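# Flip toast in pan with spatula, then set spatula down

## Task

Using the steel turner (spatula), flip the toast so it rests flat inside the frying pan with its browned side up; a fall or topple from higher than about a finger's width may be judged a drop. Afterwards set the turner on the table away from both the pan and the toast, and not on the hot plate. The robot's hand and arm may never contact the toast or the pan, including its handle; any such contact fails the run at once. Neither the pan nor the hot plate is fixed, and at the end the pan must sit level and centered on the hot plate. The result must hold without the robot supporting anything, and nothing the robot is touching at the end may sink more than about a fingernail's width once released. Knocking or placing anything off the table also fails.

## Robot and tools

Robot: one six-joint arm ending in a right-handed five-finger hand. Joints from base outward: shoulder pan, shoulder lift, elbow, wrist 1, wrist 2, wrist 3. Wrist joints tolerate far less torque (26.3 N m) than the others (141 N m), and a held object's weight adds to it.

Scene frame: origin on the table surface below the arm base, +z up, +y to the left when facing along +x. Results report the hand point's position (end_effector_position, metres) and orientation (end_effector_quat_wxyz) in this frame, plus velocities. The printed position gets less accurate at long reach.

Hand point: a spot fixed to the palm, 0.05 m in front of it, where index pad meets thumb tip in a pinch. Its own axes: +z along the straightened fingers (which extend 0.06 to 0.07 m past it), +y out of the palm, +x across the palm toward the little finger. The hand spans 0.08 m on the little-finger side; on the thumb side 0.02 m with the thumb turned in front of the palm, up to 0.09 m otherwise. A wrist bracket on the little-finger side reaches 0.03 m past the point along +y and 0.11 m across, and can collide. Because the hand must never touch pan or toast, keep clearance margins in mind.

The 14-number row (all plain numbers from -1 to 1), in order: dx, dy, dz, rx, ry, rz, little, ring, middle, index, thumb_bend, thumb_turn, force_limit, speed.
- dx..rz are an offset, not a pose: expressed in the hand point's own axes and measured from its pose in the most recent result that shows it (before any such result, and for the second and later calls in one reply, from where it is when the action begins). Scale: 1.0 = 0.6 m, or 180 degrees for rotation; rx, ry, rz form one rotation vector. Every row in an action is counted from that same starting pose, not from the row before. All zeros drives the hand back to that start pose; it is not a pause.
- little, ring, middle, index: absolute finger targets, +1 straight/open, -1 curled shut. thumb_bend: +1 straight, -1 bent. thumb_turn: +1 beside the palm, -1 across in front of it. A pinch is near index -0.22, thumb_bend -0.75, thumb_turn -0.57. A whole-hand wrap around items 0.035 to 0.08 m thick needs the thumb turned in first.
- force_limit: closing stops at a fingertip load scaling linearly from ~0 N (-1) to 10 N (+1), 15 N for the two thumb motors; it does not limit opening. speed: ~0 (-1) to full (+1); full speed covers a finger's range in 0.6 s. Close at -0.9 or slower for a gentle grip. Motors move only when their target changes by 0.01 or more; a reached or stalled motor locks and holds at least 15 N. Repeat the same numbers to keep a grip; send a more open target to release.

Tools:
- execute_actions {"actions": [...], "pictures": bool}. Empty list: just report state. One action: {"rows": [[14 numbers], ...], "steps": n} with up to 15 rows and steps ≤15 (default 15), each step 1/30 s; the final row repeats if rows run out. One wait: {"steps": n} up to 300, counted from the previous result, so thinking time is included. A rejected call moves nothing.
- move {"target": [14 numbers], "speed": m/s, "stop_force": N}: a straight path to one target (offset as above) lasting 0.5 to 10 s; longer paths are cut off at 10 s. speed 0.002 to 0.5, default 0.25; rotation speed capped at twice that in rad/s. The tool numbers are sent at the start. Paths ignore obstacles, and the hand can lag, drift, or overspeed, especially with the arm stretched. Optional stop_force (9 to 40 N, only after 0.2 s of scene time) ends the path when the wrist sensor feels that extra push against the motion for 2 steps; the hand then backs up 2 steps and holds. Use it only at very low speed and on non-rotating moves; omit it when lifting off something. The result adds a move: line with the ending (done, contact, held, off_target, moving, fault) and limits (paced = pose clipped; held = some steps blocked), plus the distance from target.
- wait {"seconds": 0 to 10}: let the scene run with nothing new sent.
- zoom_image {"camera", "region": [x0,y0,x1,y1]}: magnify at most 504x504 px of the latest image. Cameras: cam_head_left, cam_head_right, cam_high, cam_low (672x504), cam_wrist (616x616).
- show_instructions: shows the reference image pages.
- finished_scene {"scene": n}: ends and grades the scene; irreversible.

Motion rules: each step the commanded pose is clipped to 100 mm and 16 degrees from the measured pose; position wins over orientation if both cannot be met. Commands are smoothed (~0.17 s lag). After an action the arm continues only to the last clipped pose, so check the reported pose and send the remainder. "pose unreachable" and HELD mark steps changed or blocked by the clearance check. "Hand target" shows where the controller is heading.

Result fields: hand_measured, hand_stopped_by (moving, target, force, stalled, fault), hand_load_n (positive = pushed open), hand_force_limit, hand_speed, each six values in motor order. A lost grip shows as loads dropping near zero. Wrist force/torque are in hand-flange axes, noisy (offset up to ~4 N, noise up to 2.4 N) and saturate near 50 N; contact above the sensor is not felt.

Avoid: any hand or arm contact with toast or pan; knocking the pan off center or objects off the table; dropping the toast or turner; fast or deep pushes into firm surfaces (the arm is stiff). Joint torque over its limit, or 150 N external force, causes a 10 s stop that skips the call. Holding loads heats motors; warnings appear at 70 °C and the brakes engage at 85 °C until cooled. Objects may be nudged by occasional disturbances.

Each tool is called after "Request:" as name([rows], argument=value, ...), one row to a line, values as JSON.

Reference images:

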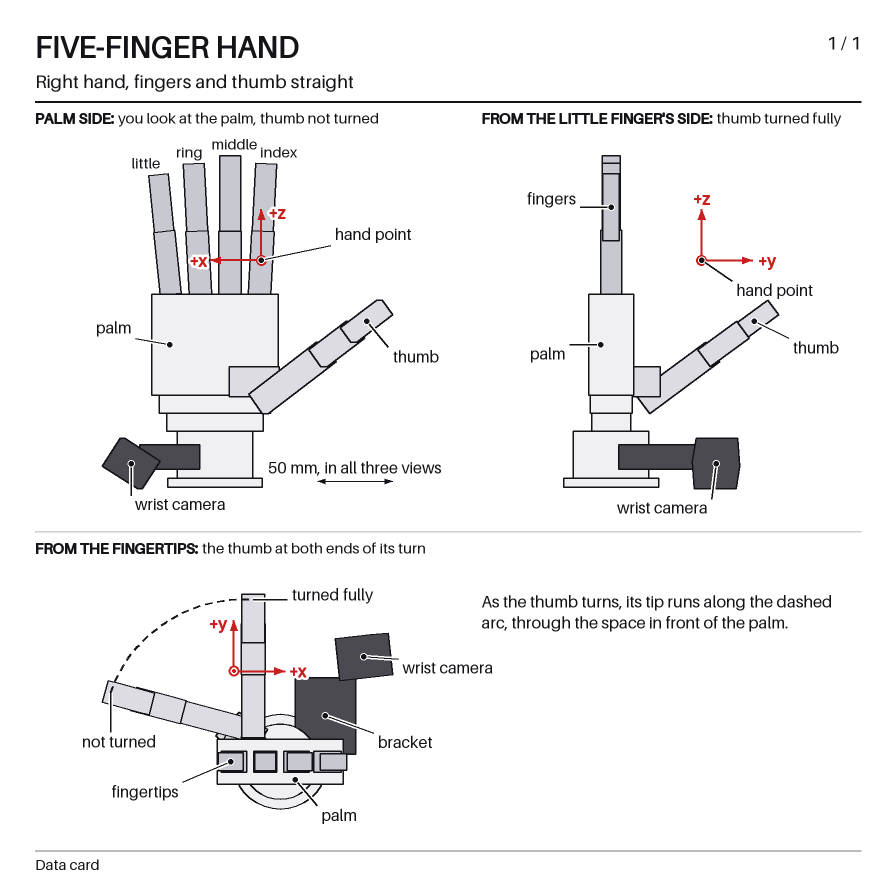

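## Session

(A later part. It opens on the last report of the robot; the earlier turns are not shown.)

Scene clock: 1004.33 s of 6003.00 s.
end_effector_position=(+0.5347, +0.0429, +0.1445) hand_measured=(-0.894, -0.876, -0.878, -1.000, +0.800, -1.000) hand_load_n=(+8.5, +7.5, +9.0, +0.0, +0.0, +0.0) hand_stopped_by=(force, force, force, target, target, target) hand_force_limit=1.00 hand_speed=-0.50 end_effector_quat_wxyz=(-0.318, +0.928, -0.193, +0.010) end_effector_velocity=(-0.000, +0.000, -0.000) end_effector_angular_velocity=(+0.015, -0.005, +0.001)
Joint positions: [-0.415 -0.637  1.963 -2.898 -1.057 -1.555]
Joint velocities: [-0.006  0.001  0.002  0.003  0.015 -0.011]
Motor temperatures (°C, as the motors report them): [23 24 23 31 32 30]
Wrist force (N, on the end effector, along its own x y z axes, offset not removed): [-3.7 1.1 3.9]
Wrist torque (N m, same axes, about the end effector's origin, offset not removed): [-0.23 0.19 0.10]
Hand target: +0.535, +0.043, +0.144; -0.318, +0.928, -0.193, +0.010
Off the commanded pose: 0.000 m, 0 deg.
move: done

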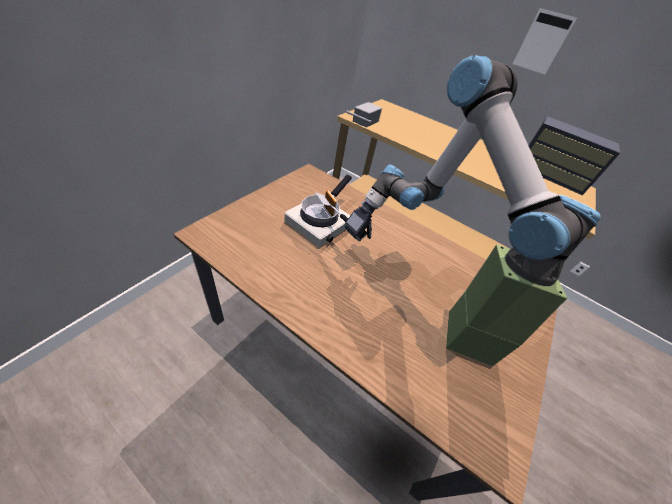

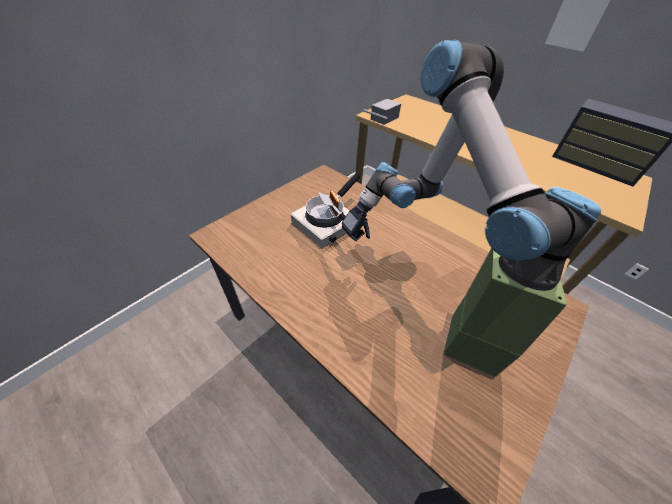

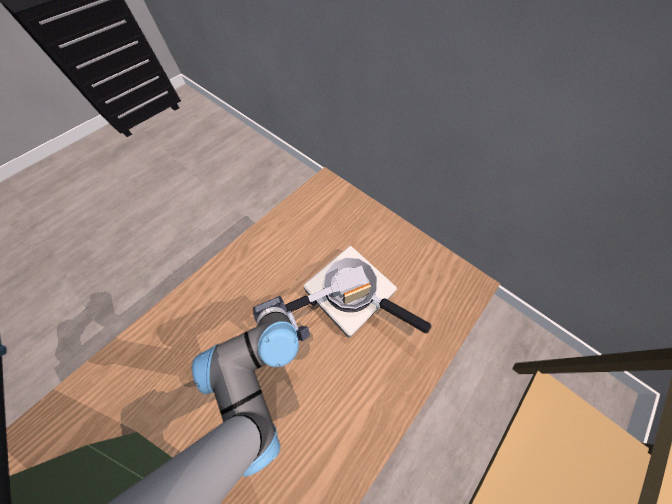

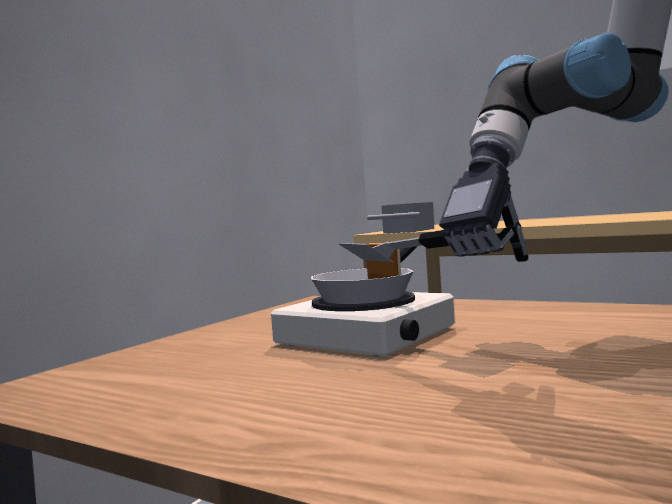

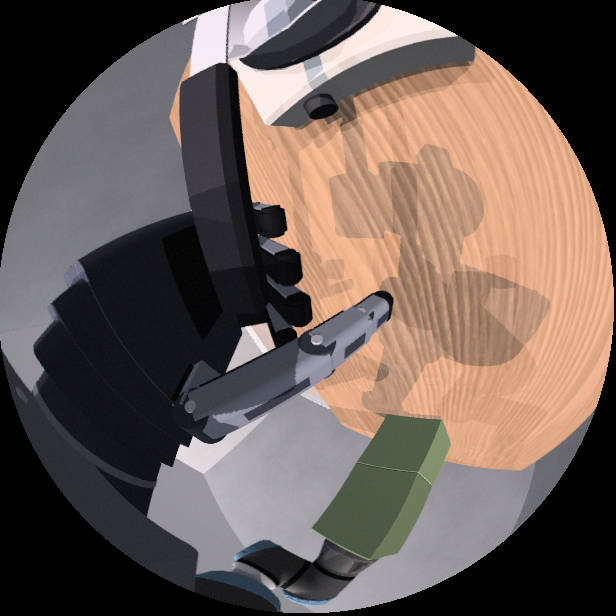

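Request:
move(target=[0.0062,0.0356,0.0478,0,0,0,-1,-1,-1,-1,0.8,-1,1,-0.5], speed=0.04)

Request:
move(target=[-0.001,0.0134,-0.0099,0,0,0,-1,-1,-1,-1,0.8,-1,1,-0.5], speed=0.006)

Request:
zoom_image(camera="cam_low", region=[310,220,430,310])

Request:
zoom_image(camera="cam_head_left", region=[290,180,350,235])

Scene clock: 1012.83 s of 6003.00 s.
end_effector_position=(+0.5347, +0.0429, +0.1088) hand_measured=(-0.894, -0.876, -0.878, -1.000, +0.800, -1.000) hand_load_n=(+8.5, +7.5, +9.0, +0.0, +0.0, +0.0) hand_stopped_by=(force, force, force, target, target, target) hand_force_limit=1.00 hand_speed=-0.50 end_effector_quat_wxyz=(-0.318, +0.928, -0.193, +0.010) end_effector_velocity=(-0.000, -0.000, -0.002) end_effector_angular_velocity=(-0.000, +0.001, -0.001)
Joint positions: [-0.423 -0.55   1.924 -2.942 -1.057 -1.564]
Joint velocities: [-0.001  0.006 -0.003 -0.002 -0.    -0.   ]
Motor temperatures (°C, as the motors report them): [23 24 23 31 32 30]
Wrist force (N, on the end effector, along its own x y z axes, offset not removed): [-1.3 2.4 3.2]
Wrist torque (N m, same axes, about the end effector's origin, offset not removed): [0.21 -0.25 0.35]
Hand target: +0.535, +0.043, +0.109; -0.318, +0.928, -0.193, +0.010
Off the commanded pose: 0.000 m, 0 deg.
After step 90, 4.20 s passed at rest.
move: done

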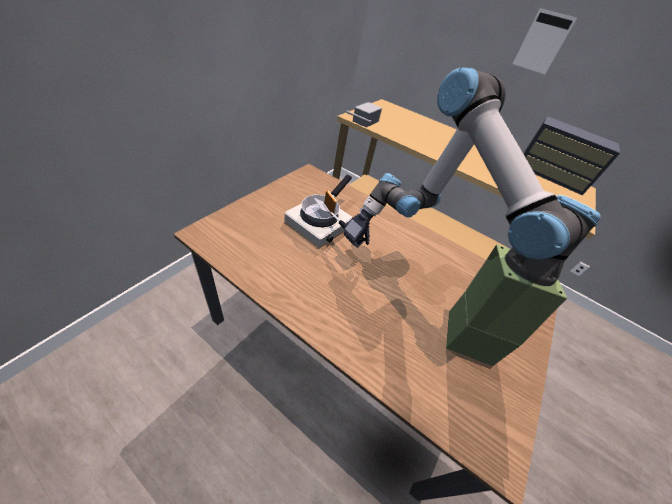

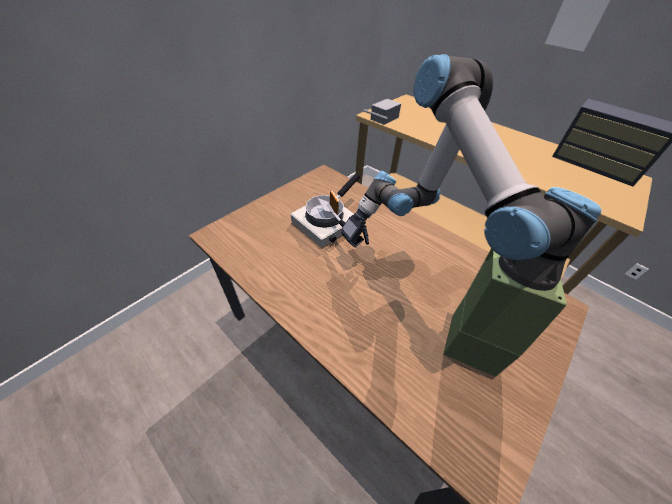

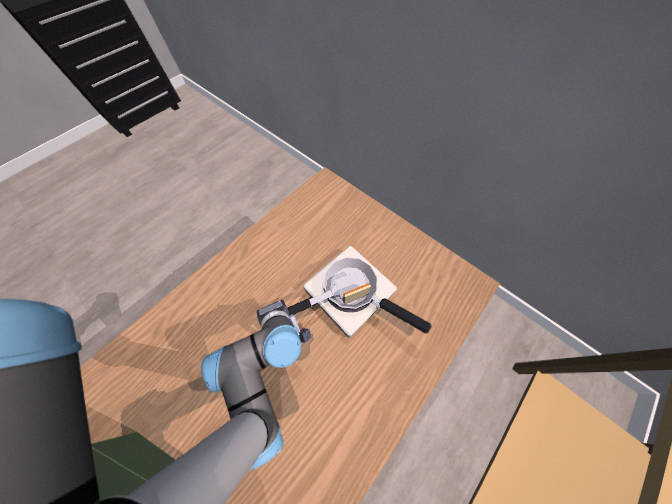

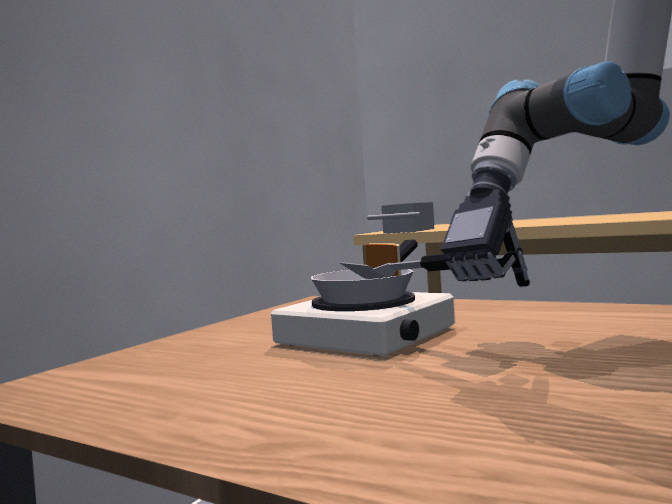

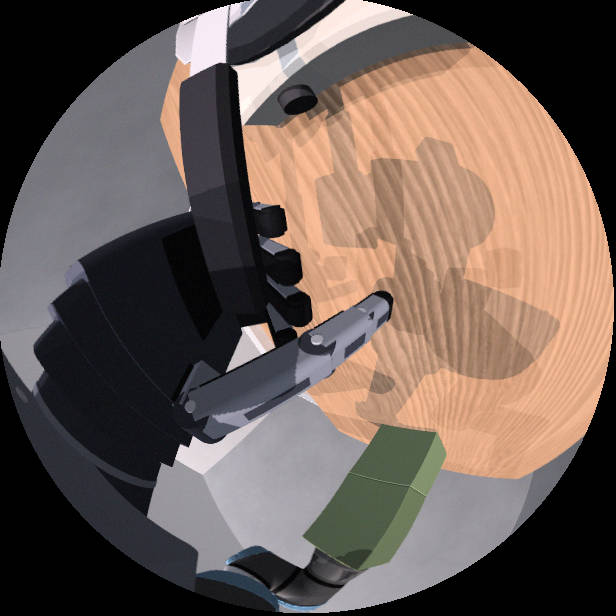

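Scene clock: 1014.73 s of 6003.00 s.
end_effector_position=(+0.5305, +0.0340, +0.1088) hand_measured=(-0.894, -0.876, -0.878, -1.000, +0.800, -1.000) hand_load_n=(+8.5, +7.5, +9.0, +0.0, +0.0, +0.0) hand_stopped_by=(force, force, force, target, target, target) hand_force_limit=1.00 hand_speed=-0.50 end_effector_quat_wxyz=(-0.318, +0.928, -0.193, +0.010) end_effector_velocity=(-0.000, -0.002, +0.000) end_effector_angular_velocity=(-0.000, -0.001, +0.001)
Joint positions: [-0.442 -0.557  1.934 -2.935 -1.057 -1.585]
Joint velocities: [-0.003 -0.001  0.001  0.001  0.    -0.005]
Motor temperatures (°C, as the motors report them): [23 24 23 31 32 30]
Wrist force (N, on the end effector, along its own x y z axes, offset not removed): [-1.8 0.7 5.5]
Wrist torque (N m, same axes, about the end effector's origin, offset not removed): [-0.25 0.02 -0.08]
Hand target: +0.530, +0.034, +0.109; -0.318, +0.928, -0.193, +0.010
Off the commanded pose: 0.000 m, 0 deg.
move: done

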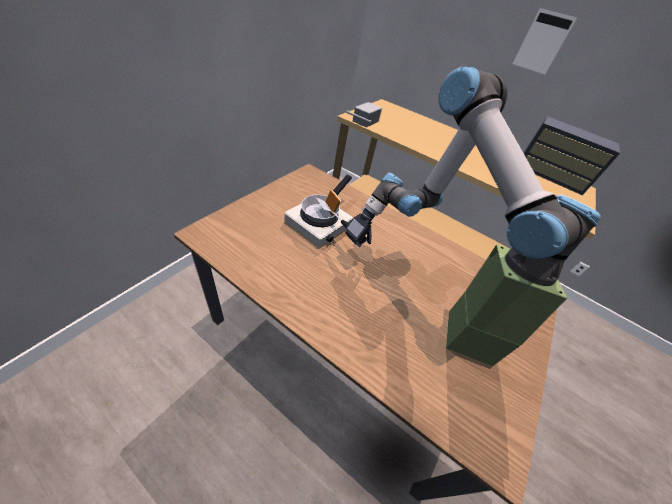

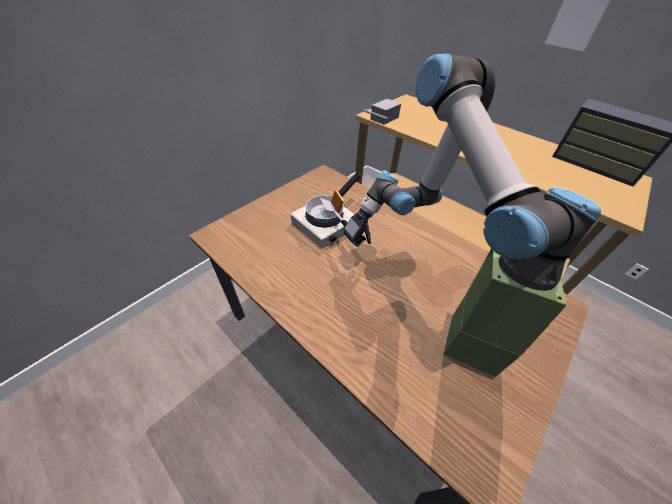

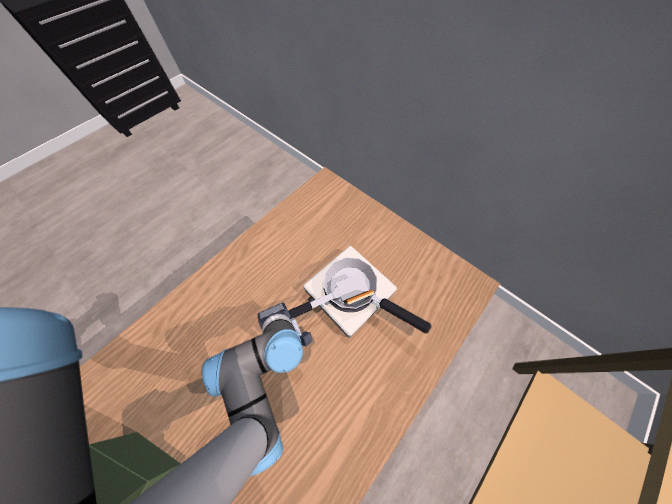

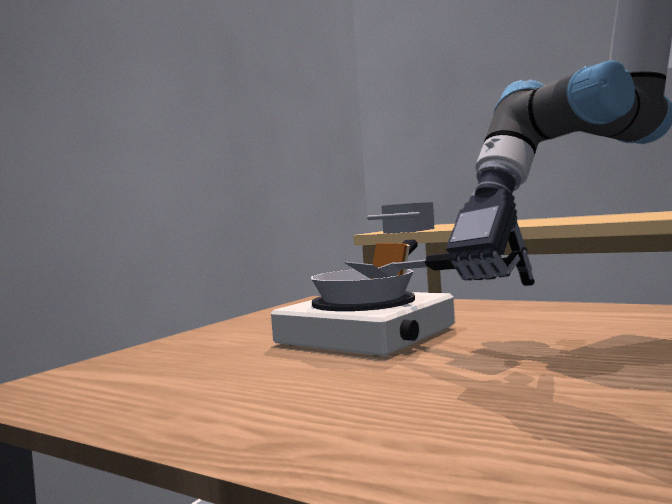

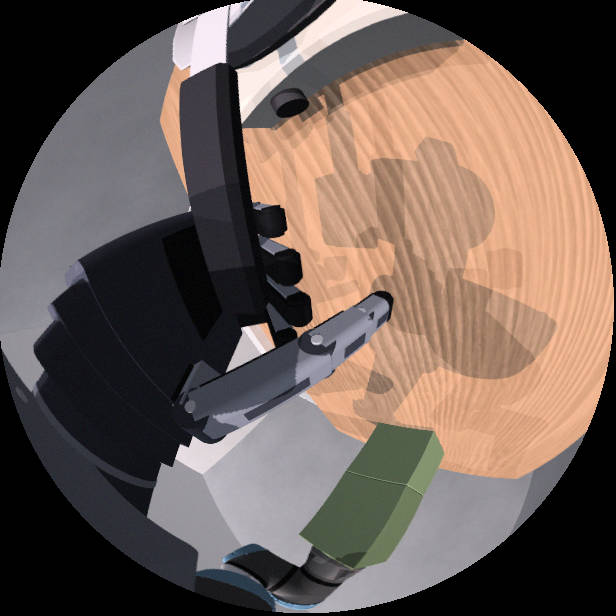

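Region (310, 220, 430, 310) of cam_low's 672x504 image, scaled by 4.200, with more detail than that image has; it fills the top 378 rows of this view, and the rest is white.

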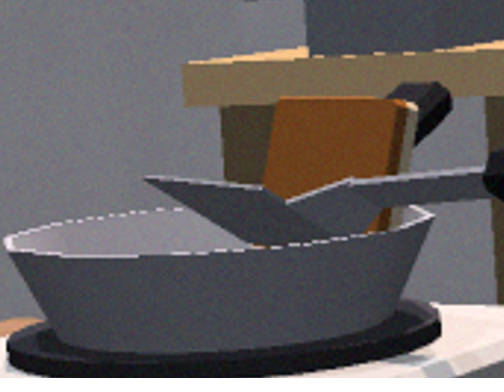

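Region (290, 180, 350, 235) of cam_head_left's 672x504 image, scaled by 8.400, with more detail than that image has; it fills the top 462 rows of this view, and the rest is white.

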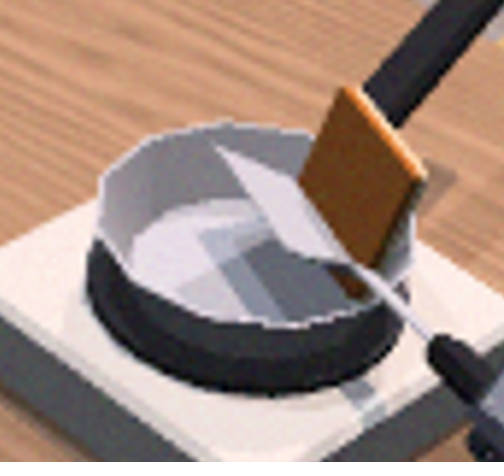

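Tipping. Now retreat slowly 2.5 cm, slightly lower.

Request:
move(target=[0.003,-0.0305,0.0286,0,0,0,-1,-1,-1,-1,0.8,-1,1,-0.5], speed=0.012)

Request:
zoom_image(camera="cam_low", region=[310,220,430,310])

Request:
zoom_image(camera="cam_head_left", region=[290,180,350,235])

Request:
zoom_image(camera="cam_high", region=[310,240,400,330])

Scene clock: 1022.90 s of 6003.00 s.
end_effector_position=(+0.5409, +0.0564, +0.1059) hand_measured=(-0.894, -0.876, -0.878, -1.000, +0.800, -1.000) hand_load_n=(+8.5, +7.5, +9.0, +0.0, +0.0, +0.0) hand_stopped_by=(force, force, force, target, target, target) hand_force_limit=1.00 hand_speed=-0.50 end_effector_quat_wxyz=(-0.318, +0.928, -0.193, +0.010) end_effector_velocity=(+0.001, +0.002, -0.001) end_effector_angular_velocity=(-0.001, +0.001, -0.001)
Joint positions: [-0.397 -0.533  1.903 -2.954 -1.057 -1.534]
Joint velocities: [ 0.004  0.003 -0.004 -0.002 -0.002  0.006]
Motor temperatures (°C, as the motors report them): [23 24 23 31 32 30]
Wrist force (N, on the end effector, along its own x y z axes, offset not removed): [0.7 3.9 5.3]
Wrist torque (N m, same axes, about the end effector's origin, offset not removed): [0.29 -0.43 0.19]
Hand target: +0.541, +0.057, +0.106; -0.318, +0.928, -0.193, +0.010
Off the commanded pose: 0.000 m, 0 deg.
After step 90, 2.83 s passed at rest.
move: done

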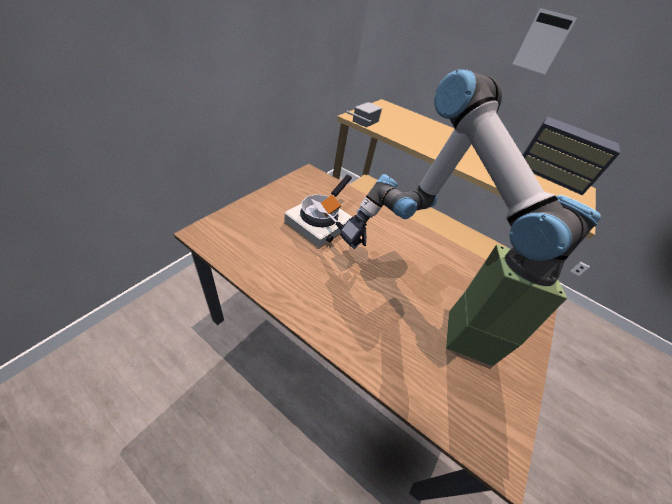

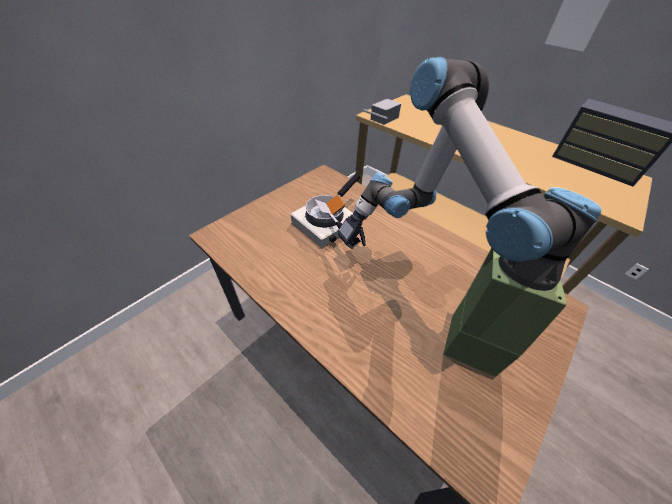

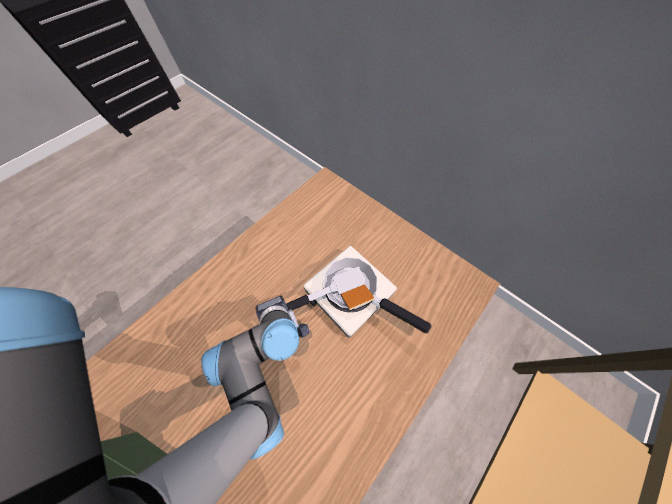

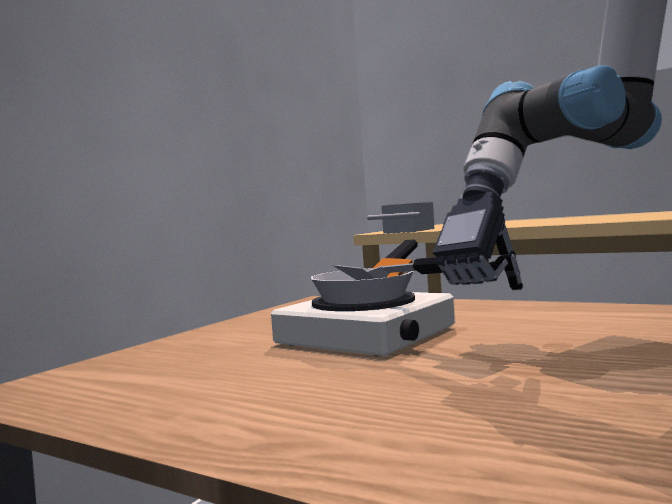

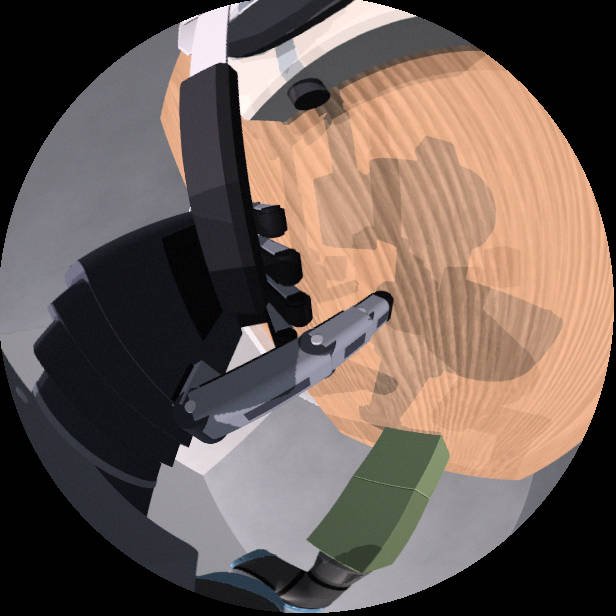

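Region (310, 220, 430, 310) of cam_low's 672x504 image, scaled by 4.200, with more detail than that image has; it fills the top 378 rows of this view, and the rest is white.

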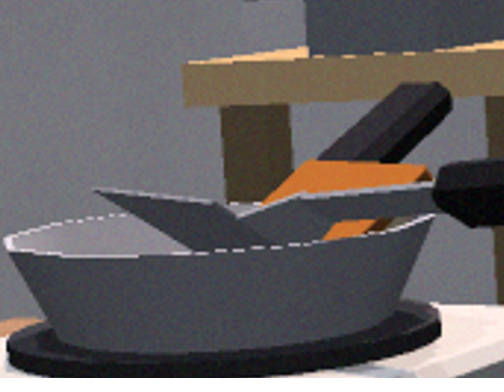

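Region (290, 180, 350, 235) of cam_head_left's 672x504 image, scaled by 8.400, with more detail than that image has; it fills the top 462 rows of this view, and the rest is white.

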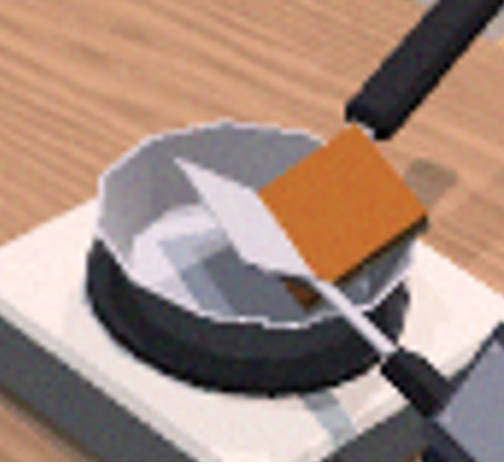

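Region (310, 240, 400, 330) of cam_high's 672x504 image, scaled by 5.600, with more detail than that image has.

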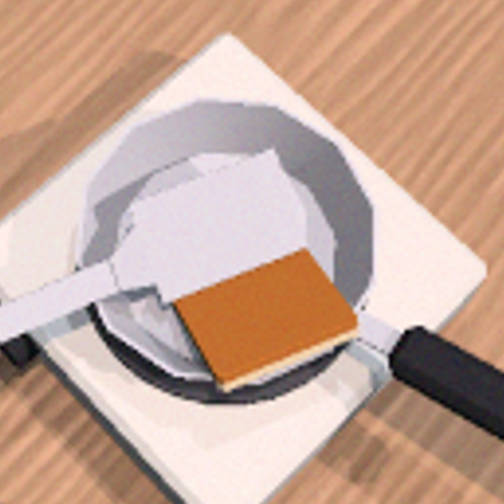

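Request:
move(target=[0.002,-0.0165,0.0195,0,0,0,-1,-1,-1,-1,0.8,-1,1,-0.5], speed=0.02)

Request:
zoom_image(camera="cam_head_left", region=[290,180,350,235])

Request:
zoom_image(camera="cam_high", region=[310,240,400,330])

Scene clock: 1033.73 s of 6003.00 s.
end_effector_position=(+0.5470, +0.0697, +0.1024) hand_measured=(-0.894, -0.876, -0.878, -1.000, +0.800, -1.000) hand_load_n=(+8.5, +7.5, +9.0, +0.0, +0.0, +0.0) hand_stopped_by=(force, force, force, target, target, target) hand_force_limit=1.00 hand_speed=-0.50 end_effector_quat_wxyz=(-0.318, +0.928, -0.193, +0.010) end_effector_velocity=(+0.001, +0.003, -0.001) end_effector_angular_velocity=(+0.000, +0.000, +0.000)
Joint positions: [-0.371 -0.514  1.882 -2.965 -1.057 -1.505]
Joint velocities: [ 0.005  0.004 -0.004 -0.002  0.     0.005]
Motor temperatures (°C, as the motors report them): [23 24 23 31 32 30]
Wrist force (N, on the end effector, along its own x y z axes, offset not removed): [0.2 -0.3 6.3]
Wrist torque (N m, same axes, about the end effector's origin, offset not removed): [-0.50 -0.32 0.36]
Hand target: +0.547, +0.070, +0.102; -0.318, +0.928, -0.193, +0.010
Off the commanded pose: 0.000 m, 0 deg.
After step 90, 6.80 s passed at rest.
move: done

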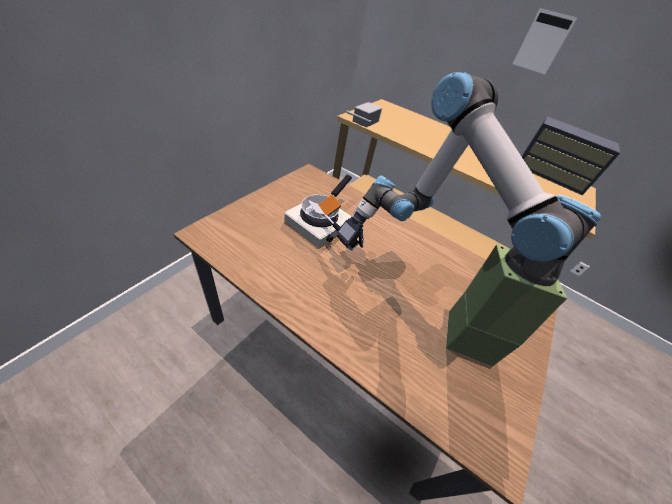

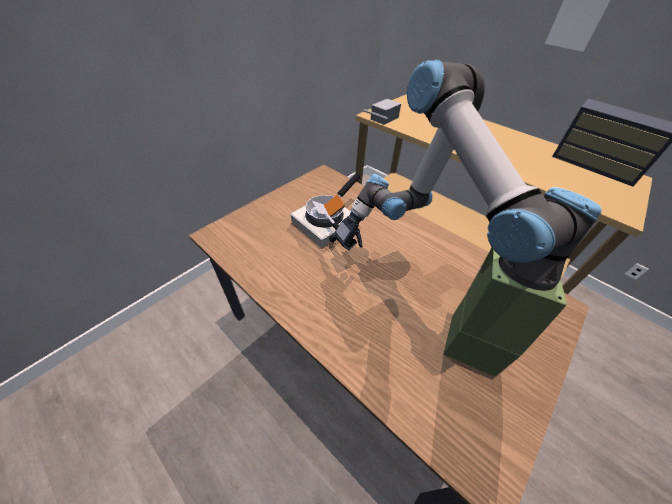

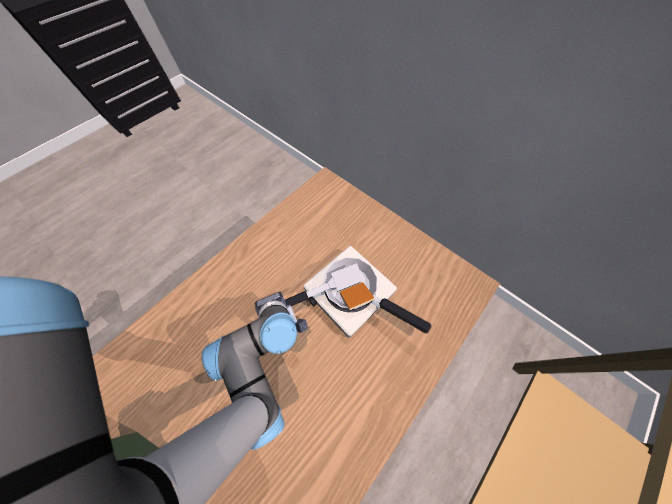

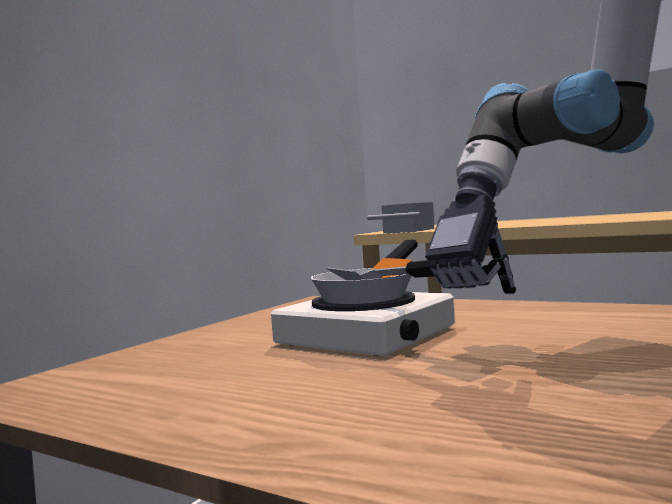

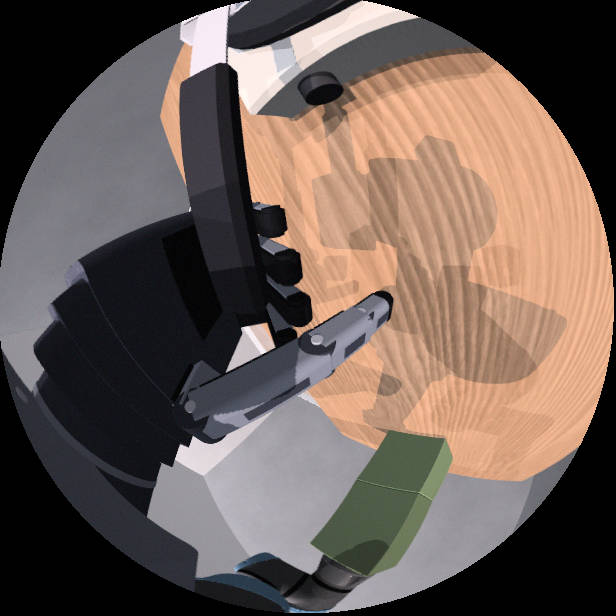

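Region (290, 180, 350, 235) of cam_head_left's 672x504 image, scaled by 8.400, with more detail than that image has; it fills the top 462 rows of this view, and the rest is white.

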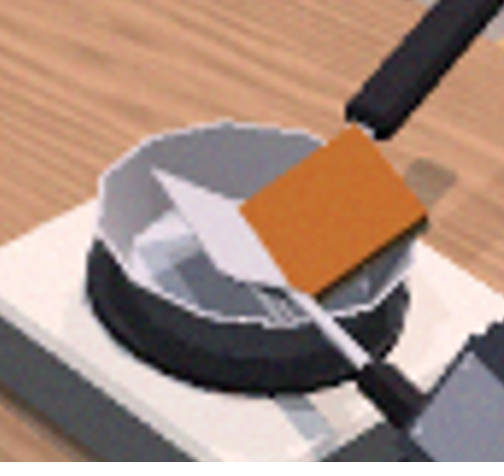

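Region (310, 240, 400, 330) of cam_high's 672x504 image, scaled by 5.600, with more detail than that image has.

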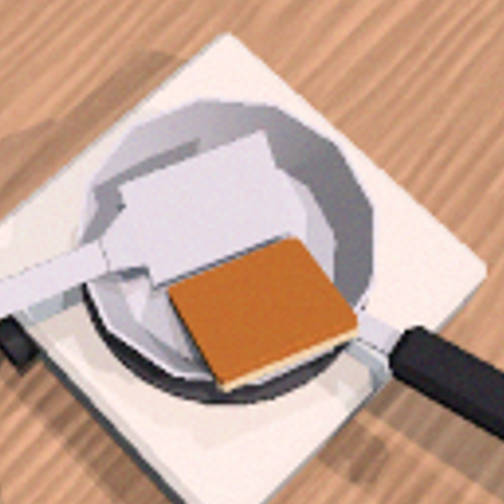

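Request:
move(target=[-0.009,0.0353,-0.0805,0,0,0,-1,-1,-1,-1,0.8,-1,1,-0.5], speed=0.06)

Request:
move(target=[0.0009,0.005,0.0066,0,0,0,-1,-1,-1,-1,0.8,-1,1,-0.5], speed=0.01)

Request:
zoom_image(camera="cam_high", region=[310,240,400,330])

Request:
zoom_image(camera="cam_low", region=[310,220,430,310])

Scene clock: 1051.77 s of 6003.00 s.
end_effector_position=(+0.5279, +0.0282, +0.1287) hand_measured=(-0.894, -0.876, -0.878, -1.000, +0.800, -1.000) hand_load_n=(+8.5, +7.5, +9.0, +0.0, +0.0, +0.0) hand_stopped_by=(force, force, force, target, target, target) hand_force_limit=1.00 hand_speed=-0.50 end_effector_quat_wxyz=(-0.318, +0.928, -0.193, +0.010) end_effector_velocity=(-0.001, -0.002, +0.001) end_effector_angular_velocity=(-0.001, +0.001, +0.000)
Joint positions: [-0.449 -0.61   1.964 -2.907 -1.057 -1.594]
Joint velocities: [-0.004 -0.005  0.004  0.004 -0.001 -0.004]
Motor temperatures (°C, as the motors report them): [23 24 23 31 32 30]
Wrist force (N, on the end effector, along its own x y z axes, offset not removed): [-0.4 0.7 1.1]
Wrist torque (N m, same axes, about the end effector's origin, offset not removed): [-0.02 0.02 0.17]
Hand target: +0.528, +0.028, +0.129; -0.318, +0.928, -0.193, +0.010
Off the commanded pose: 0.000 m, 0 deg.
After step 90, 13.70 s passed at rest.
move: done

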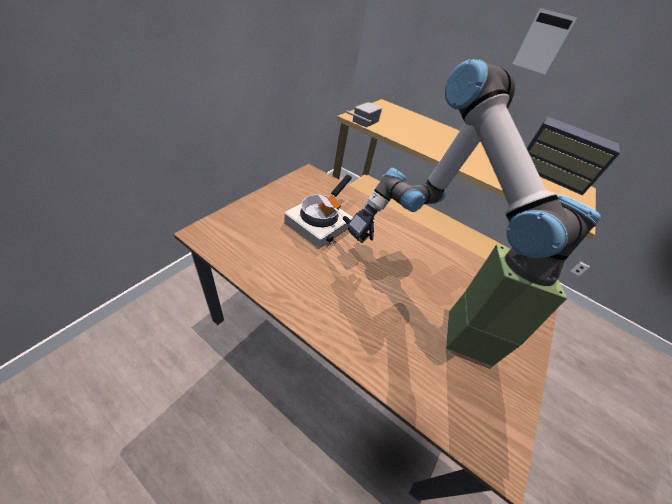

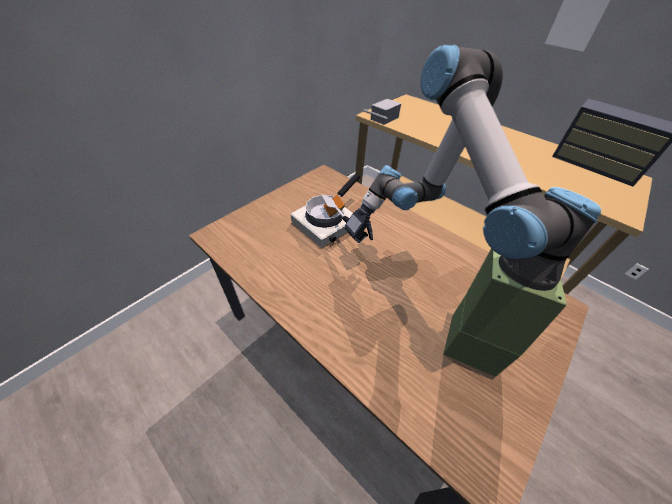

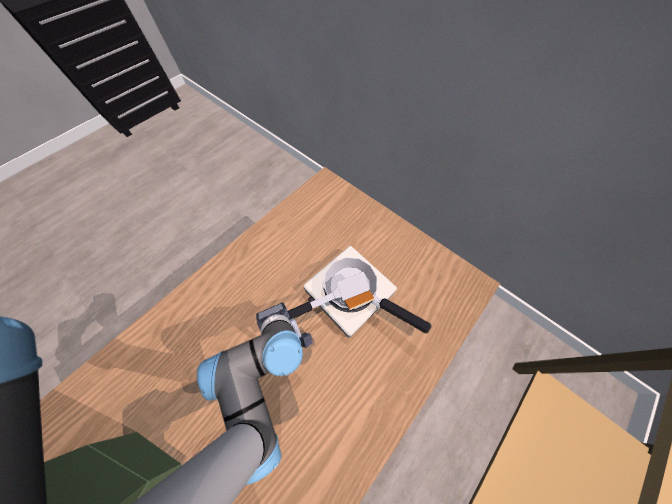

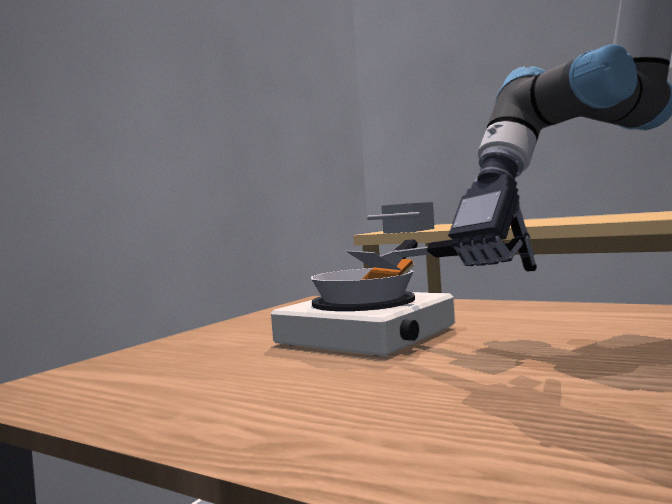

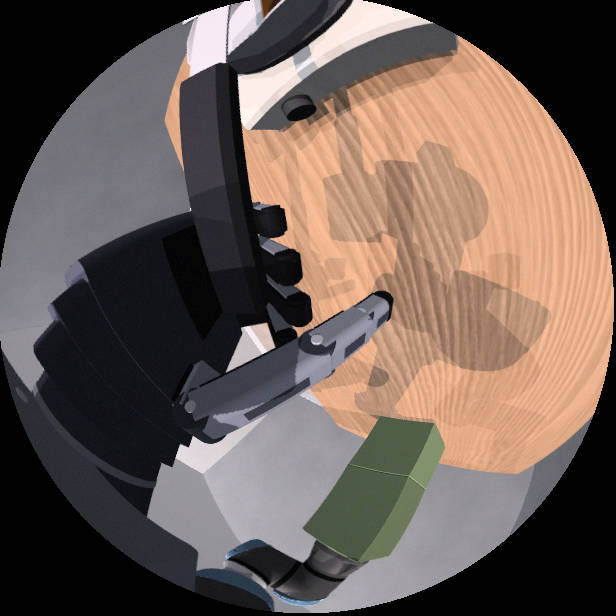

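Scene clock: 1052.50 s of 6003.00 s.
end_effector_position=(+0.5279, +0.0282, +0.1239) hand_measured=(-0.894, -0.876, -0.878, -1.000, +0.800, -1.000) hand_load_n=(+8.5, +7.5, +9.0, +0.0, +0.0, +0.0) hand_stopped_by=(force, force, force, target, target, target) hand_force_limit=1.00 hand_speed=-0.50 end_effector_quat_wxyz=(-0.318, +0.928, -0.193, +0.010) end_effector_velocity=(-0.000, +0.000, -0.002) end_effector_angular_velocity=(+0.000, +0.000, +0.001)
Joint positions: [-0.45  -0.599  1.958 -2.913 -1.057 -1.595]
Joint velocities: [-0.001  0.006 -0.002 -0.003  0.    -0.001]
Motor temperatures (°C, as the motors report them): [23 24 23 31 32 30]
Wrist force (N, on the end effector, along its own x y z axes, offset not removed): [0.1 1.3 4.4]
Wrist torque (N m, same axes, about the end effector's origin, offset not removed): [-0.04 -0.25 0.36]
Hand target: +0.528, +0.028, +0.124; -0.318, +0.928, -0.193, +0.010
Off the commanded pose: 0.000 m, 0 deg.
move: done

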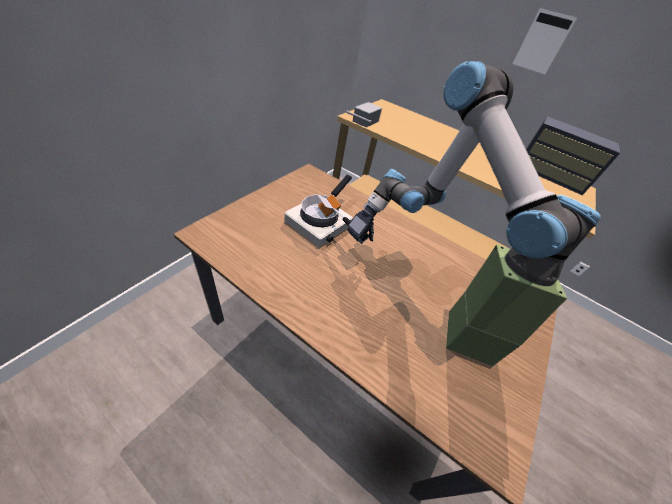

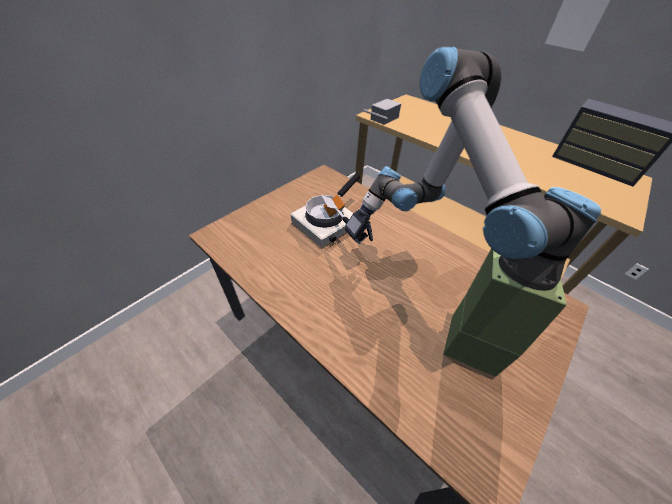

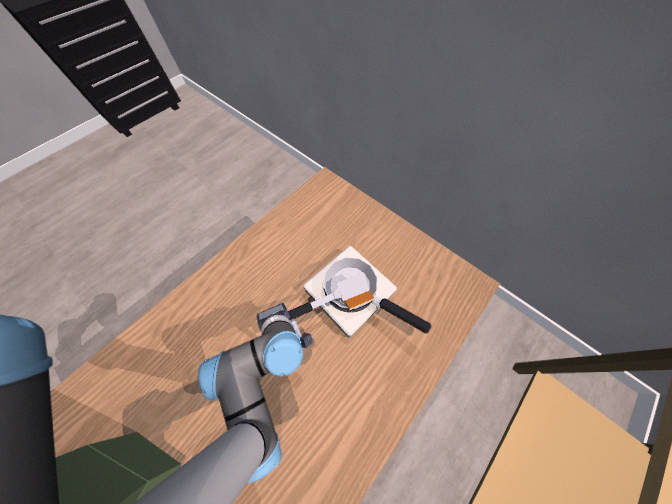

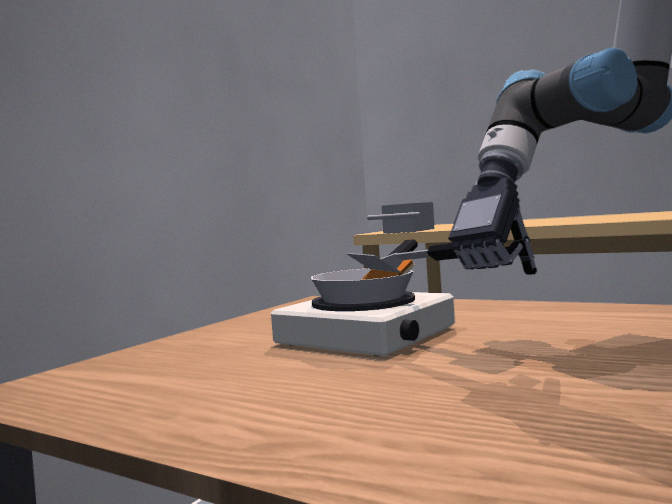

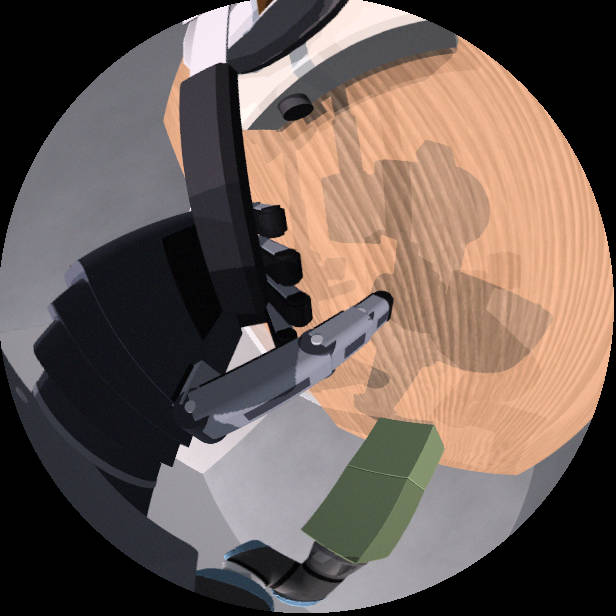

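Region (310, 240, 400, 330) of cam_high's 672x504 image, scaled by 5.600, with more detail than that image has.

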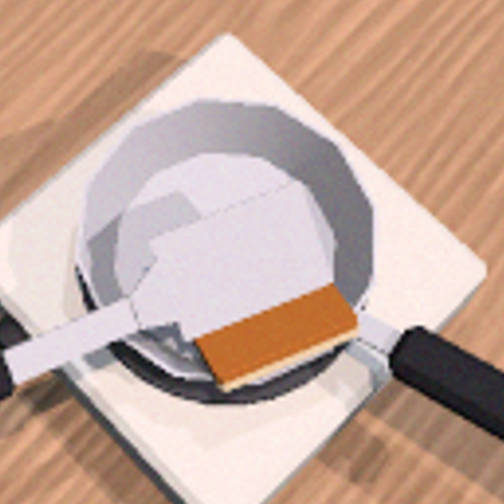

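Region (310, 220, 430, 310) of cam_low's 672x504 image, scaled by 4.200, with more detail than that image has; it fills the top 378 rows of this view, and the rest is white.

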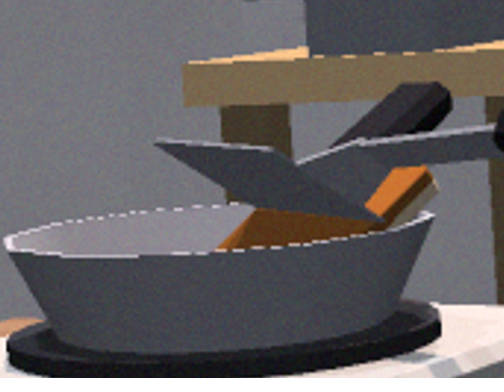

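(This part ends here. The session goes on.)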